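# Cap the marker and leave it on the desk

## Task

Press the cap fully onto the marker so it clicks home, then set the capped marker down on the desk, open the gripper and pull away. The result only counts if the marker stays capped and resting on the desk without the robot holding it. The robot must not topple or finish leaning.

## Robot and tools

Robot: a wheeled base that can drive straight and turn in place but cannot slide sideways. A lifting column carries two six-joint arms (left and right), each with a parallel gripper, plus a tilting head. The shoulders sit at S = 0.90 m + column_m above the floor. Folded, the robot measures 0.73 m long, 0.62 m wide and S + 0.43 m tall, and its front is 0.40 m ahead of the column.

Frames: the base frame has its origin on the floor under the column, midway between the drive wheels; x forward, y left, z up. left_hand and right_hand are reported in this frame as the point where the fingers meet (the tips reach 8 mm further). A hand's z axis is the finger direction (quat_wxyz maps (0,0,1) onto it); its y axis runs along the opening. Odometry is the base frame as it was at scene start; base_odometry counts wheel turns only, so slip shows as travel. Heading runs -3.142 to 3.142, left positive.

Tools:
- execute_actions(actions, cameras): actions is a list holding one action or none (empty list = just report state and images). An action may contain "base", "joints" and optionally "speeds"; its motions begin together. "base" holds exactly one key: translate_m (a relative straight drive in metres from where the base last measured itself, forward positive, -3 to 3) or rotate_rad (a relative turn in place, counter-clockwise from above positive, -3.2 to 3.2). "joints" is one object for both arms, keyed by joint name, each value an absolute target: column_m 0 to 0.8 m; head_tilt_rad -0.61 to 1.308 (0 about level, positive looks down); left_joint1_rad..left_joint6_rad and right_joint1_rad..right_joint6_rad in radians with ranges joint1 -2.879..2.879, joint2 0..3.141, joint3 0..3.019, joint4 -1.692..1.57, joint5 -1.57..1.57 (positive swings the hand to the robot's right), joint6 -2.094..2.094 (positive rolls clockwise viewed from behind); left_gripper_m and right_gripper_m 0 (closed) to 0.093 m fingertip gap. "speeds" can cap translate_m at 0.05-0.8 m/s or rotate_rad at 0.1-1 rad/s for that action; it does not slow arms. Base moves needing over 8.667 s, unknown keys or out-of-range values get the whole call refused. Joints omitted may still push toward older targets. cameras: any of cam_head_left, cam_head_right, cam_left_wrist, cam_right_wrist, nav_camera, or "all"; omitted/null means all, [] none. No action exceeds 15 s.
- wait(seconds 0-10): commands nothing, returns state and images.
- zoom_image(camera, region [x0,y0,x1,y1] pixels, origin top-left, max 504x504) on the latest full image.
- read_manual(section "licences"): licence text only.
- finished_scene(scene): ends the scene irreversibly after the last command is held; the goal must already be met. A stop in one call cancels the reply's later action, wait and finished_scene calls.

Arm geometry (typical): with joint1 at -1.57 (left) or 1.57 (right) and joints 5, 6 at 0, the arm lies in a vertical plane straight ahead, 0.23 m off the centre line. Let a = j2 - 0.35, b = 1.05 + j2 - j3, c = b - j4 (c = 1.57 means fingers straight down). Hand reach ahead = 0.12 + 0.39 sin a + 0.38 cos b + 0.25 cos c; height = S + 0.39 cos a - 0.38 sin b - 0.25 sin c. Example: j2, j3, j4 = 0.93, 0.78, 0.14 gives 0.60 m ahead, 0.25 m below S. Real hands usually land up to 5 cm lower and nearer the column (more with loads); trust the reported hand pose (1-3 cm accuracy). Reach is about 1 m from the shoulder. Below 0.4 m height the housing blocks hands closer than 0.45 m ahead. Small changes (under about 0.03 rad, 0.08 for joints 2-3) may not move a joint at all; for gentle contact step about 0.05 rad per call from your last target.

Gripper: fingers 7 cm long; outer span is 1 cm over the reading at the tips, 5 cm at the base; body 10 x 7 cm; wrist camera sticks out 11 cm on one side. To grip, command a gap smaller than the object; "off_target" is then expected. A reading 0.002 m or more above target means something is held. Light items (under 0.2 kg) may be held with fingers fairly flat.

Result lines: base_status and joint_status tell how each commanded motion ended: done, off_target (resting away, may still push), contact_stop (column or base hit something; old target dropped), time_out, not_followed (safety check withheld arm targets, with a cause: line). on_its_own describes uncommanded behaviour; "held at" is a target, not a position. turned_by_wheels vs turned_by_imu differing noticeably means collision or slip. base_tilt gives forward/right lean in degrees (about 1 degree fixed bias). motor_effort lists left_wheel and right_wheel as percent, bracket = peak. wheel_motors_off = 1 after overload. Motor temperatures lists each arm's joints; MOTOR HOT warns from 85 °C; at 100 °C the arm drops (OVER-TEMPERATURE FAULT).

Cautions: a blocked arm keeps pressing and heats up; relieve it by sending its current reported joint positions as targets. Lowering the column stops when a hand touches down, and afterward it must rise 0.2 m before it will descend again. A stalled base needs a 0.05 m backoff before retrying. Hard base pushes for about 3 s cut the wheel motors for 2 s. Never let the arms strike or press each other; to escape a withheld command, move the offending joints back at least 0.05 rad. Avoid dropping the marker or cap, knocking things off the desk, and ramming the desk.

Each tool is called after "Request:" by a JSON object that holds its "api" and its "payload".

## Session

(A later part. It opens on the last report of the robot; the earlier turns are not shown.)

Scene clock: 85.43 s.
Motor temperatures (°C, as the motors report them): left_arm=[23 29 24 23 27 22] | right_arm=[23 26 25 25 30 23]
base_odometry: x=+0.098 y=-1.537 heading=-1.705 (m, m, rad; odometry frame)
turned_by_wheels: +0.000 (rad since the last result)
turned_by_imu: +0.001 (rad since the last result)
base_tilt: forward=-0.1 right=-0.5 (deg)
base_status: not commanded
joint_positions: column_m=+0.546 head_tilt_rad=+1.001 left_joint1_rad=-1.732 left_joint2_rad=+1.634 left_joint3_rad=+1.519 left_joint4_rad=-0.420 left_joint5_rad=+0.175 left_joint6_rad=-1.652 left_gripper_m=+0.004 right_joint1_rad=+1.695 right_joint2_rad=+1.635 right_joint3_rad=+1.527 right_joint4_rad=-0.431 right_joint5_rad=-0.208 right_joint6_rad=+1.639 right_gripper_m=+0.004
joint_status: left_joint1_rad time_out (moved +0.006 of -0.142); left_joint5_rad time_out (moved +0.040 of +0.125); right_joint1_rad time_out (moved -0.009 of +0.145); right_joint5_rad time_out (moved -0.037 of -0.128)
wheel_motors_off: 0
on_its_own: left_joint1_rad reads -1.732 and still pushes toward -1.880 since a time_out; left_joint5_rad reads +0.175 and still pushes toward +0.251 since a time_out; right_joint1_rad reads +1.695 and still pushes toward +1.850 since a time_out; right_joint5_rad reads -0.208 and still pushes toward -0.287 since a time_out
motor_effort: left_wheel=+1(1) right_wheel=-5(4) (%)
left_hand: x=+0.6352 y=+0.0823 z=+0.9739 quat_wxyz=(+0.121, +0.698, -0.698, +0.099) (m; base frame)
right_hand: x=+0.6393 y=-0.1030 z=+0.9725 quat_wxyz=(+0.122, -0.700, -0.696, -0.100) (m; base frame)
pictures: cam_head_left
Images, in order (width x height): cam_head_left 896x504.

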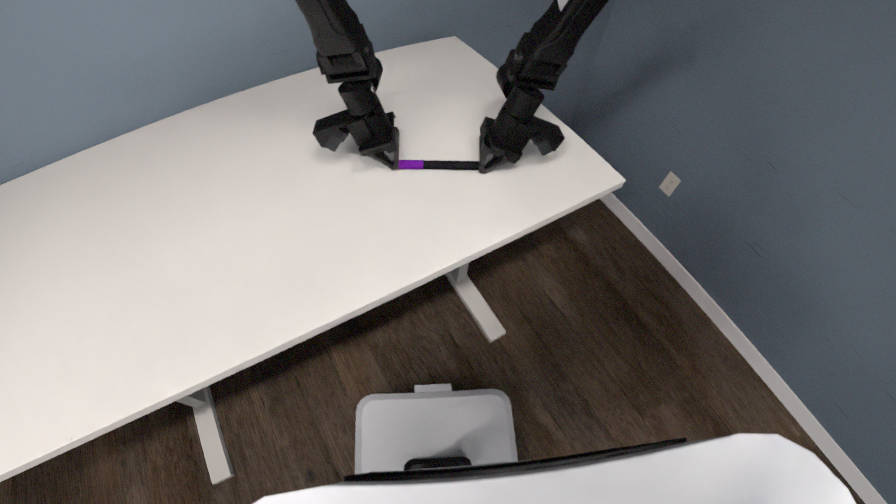

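Full push with no further movement; it's seated. Easing out.

Request:
{"api": "execute_actions", "payload": {"actions": [{"joints":{"left_joint1_rad":-1.66,"left_joint5_rad":0.11,"right_joint1_rad":1.63,"right_joint5_rad":-0.15}}], "cameras": []}}

Request:
{"api": "execute_actions", "payload": {"actions": [{"joints":{"column_m":0.62}}], "cameras": []}}

Request:
{"api": "execute_actions", "payload": {"actions": [{"base":{"translate_m":-0.5}}], "cameras": ["cam_head_left"]}}

Request:
{"api": "zoom_image", "payload": {"camera": "cam_head_left", "region": [340,0,540,110]}}

Scene clock: 87.63 s.
Motor temperatures (°C, as the motors report them): left_arm=[23 29 24 23 28 22] | right_arm=[23 26 25 25 30 23]
base_odometry: x=+0.098 y=-1.537 heading=-1.705 (m, m, rad; odometry frame)
turned_by_wheels: +0.000 (rad since the last result)
turned_by_imu: +0.001 (rad since the last result)
base_tilt: forward=-0.2 right=-0.5 (deg)
base_status: not commanded
joint_positions: column_m=+0.546 head_tilt_rad=+1.001 left_joint1_rad=-1.658 left_joint2_rad=+1.632 left_joint3_rad=+1.519 left_joint4_rad=-0.420 left_joint5_rad=+0.113 left_joint6_rad=-1.652 left_gripper_m=+0.004 right_joint1_rad=+1.629 right_joint2_rad=+1.627 right_joint3_rad=+1.527 right_joint4_rad=-0.431 right_joint5_rad=-0.154 right_joint6_rad=+1.639 right_gripper_m=+0.004
joint_status: all done
wheel_motors_off: 0
motor_effort: left_wheel=+2(2) right_wheel=-4(6) (%)
left_hand: x=+0.6409 y=+0.1438 z=+0.9651 quat_wxyz=(+0.073, +0.717, -0.691, +0.059) (m; base frame)
right_hand: x=+0.6464 y=-0.1581 z=+0.9684 quat_wxyz=(+0.078, -0.717, -0.689, -0.066) (m; base frame)
pictures: none
No camera images: the call's "cameras" was empty. Leave "cameras" out to get every camera's image.

Scene clock: 89.20 s.
Motor temperatures (°C, as the motors report them): left_arm=[23 29 24 23 27 22] | right_arm=[23 26 25 25 30 23]
base_odometry: x=+0.098 y=-1.537 heading=-1.705 (m, m, rad; odometry frame)
turned_by_wheels: +0.000 (rad since the last result)
turned_by_imu: +0.001 (rad since the last result)
base_tilt: forward=-0.1 right=-0.4 (deg)
base_status: not commanded
joint_positions: column_m=+0.620 head_tilt_rad=+1.001 left_joint1_rad=-1.658 left_joint2_rad=+1.632 left_joint3_rad=+1.519 left_joint4_rad=-0.420 left_joint5_rad=+0.113 left_joint6_rad=-1.652 left_gripper_m=+0.004 right_joint1_rad=+1.629 right_joint2_rad=+1.627 right_joint3_rad=+1.527 right_joint4_rad=-0.431 right_joint5_rad=-0.152 right_joint6_rad=+1.639 right_gripper_m=+0.004
joint_status: all done
wheel_motors_off: 0
motor_effort: left_wheel=+2(2) right_wheel=-7(8) (%)
left_hand: x=+0.6409 y=+0.1438 z=+1.0389 quat_wxyz=(+0.073, +0.717, -0.691, +0.059) (m; base frame)
right_hand: x=+0.6464 y=-0.1583 z=+1.0422 quat_wxyz=(+0.077, -0.717, -0.690, -0.066) (m; base frame)
pictures: none
No camera images: the call's "cameras" was empty. Leave "cameras" out to get every camera's image.

Scene clock: 91.97 s.
Motor temperatures (°C, as the motors report them): left_arm=[23 29 24 23 27 22] | right_arm=[23 26 25 25 29 23]
base_odometry: x=+0.165 y=-1.041 heading=-1.705 (m, m, rad; odometry frame)
turned_by_wheels: +0.000 (rad since the last result)
turned_by_imu: +0.001 (rad since the last result)
base_tilt: forward=-0.1 right=-0.5 (deg)
base_status: done
joint_positions: column_m=+0.620 head_tilt_rad=+1.001 left_joint1_rad=-1.658 left_joint2_rad=+1.632 left_joint3_rad=+1.517 left_joint4_rad=-0.421 left_joint5_rad=+0.112 left_joint6_rad=-1.652 left_gripper_m=+0.004 right_joint1_rad=+1.629 right_joint2_rad=+1.627 right_joint3_rad=+1.526 right_joint4_rad=-0.431 right_joint5_rad=-0.152 right_joint6_rad=+1.639 right_gripper_m=+0.004
joint_status: not commanded
wheel_motors_off: 0
motor_effort: left_wheel=+0(37) right_wheel=-1(59) (%)
left_hand: x=+0.6398 y=+0.1439 z=+1.0387 quat_wxyz=(+0.074, +0.717, -0.691, +0.058) (m; base frame)
right_hand: x=+0.6455 y=-0.1584 z=+1.0419 quat_wxyz=(+0.078, -0.717, -0.690, -0.065) (m; base frame)
pictures: cam_head_left
Images, in order (width x height): cam_head_left 896x504.

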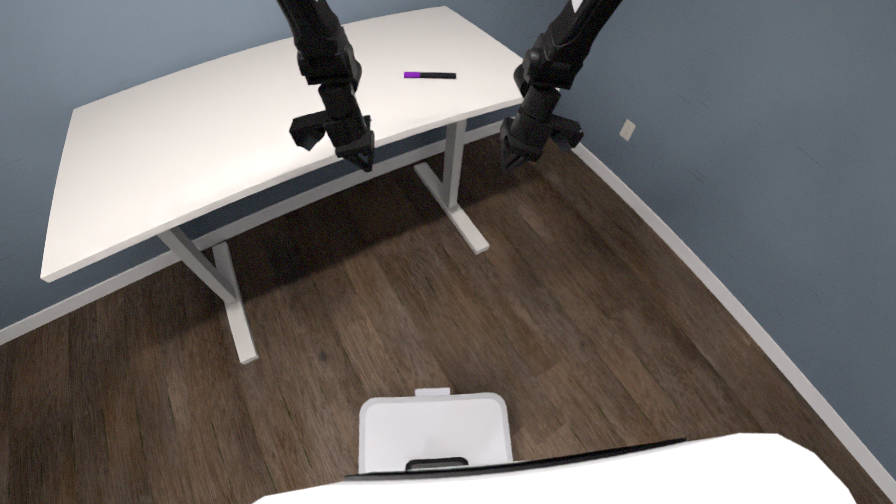

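Region (340, 0, 540, 110) of cam_head_left's 896x504 image, scaled by 2.520, with more detail than that image has; it fills the top 277 rows of this view, and the rest is white.

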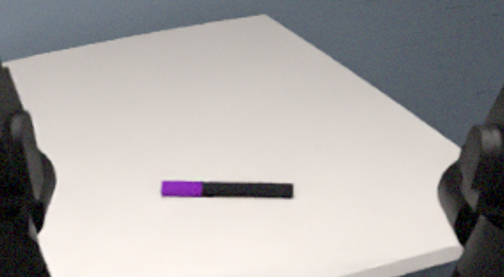

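Request:
{"api": "finished_scene", "payload": {"scene": 2}}

The scene is finished: the task was done.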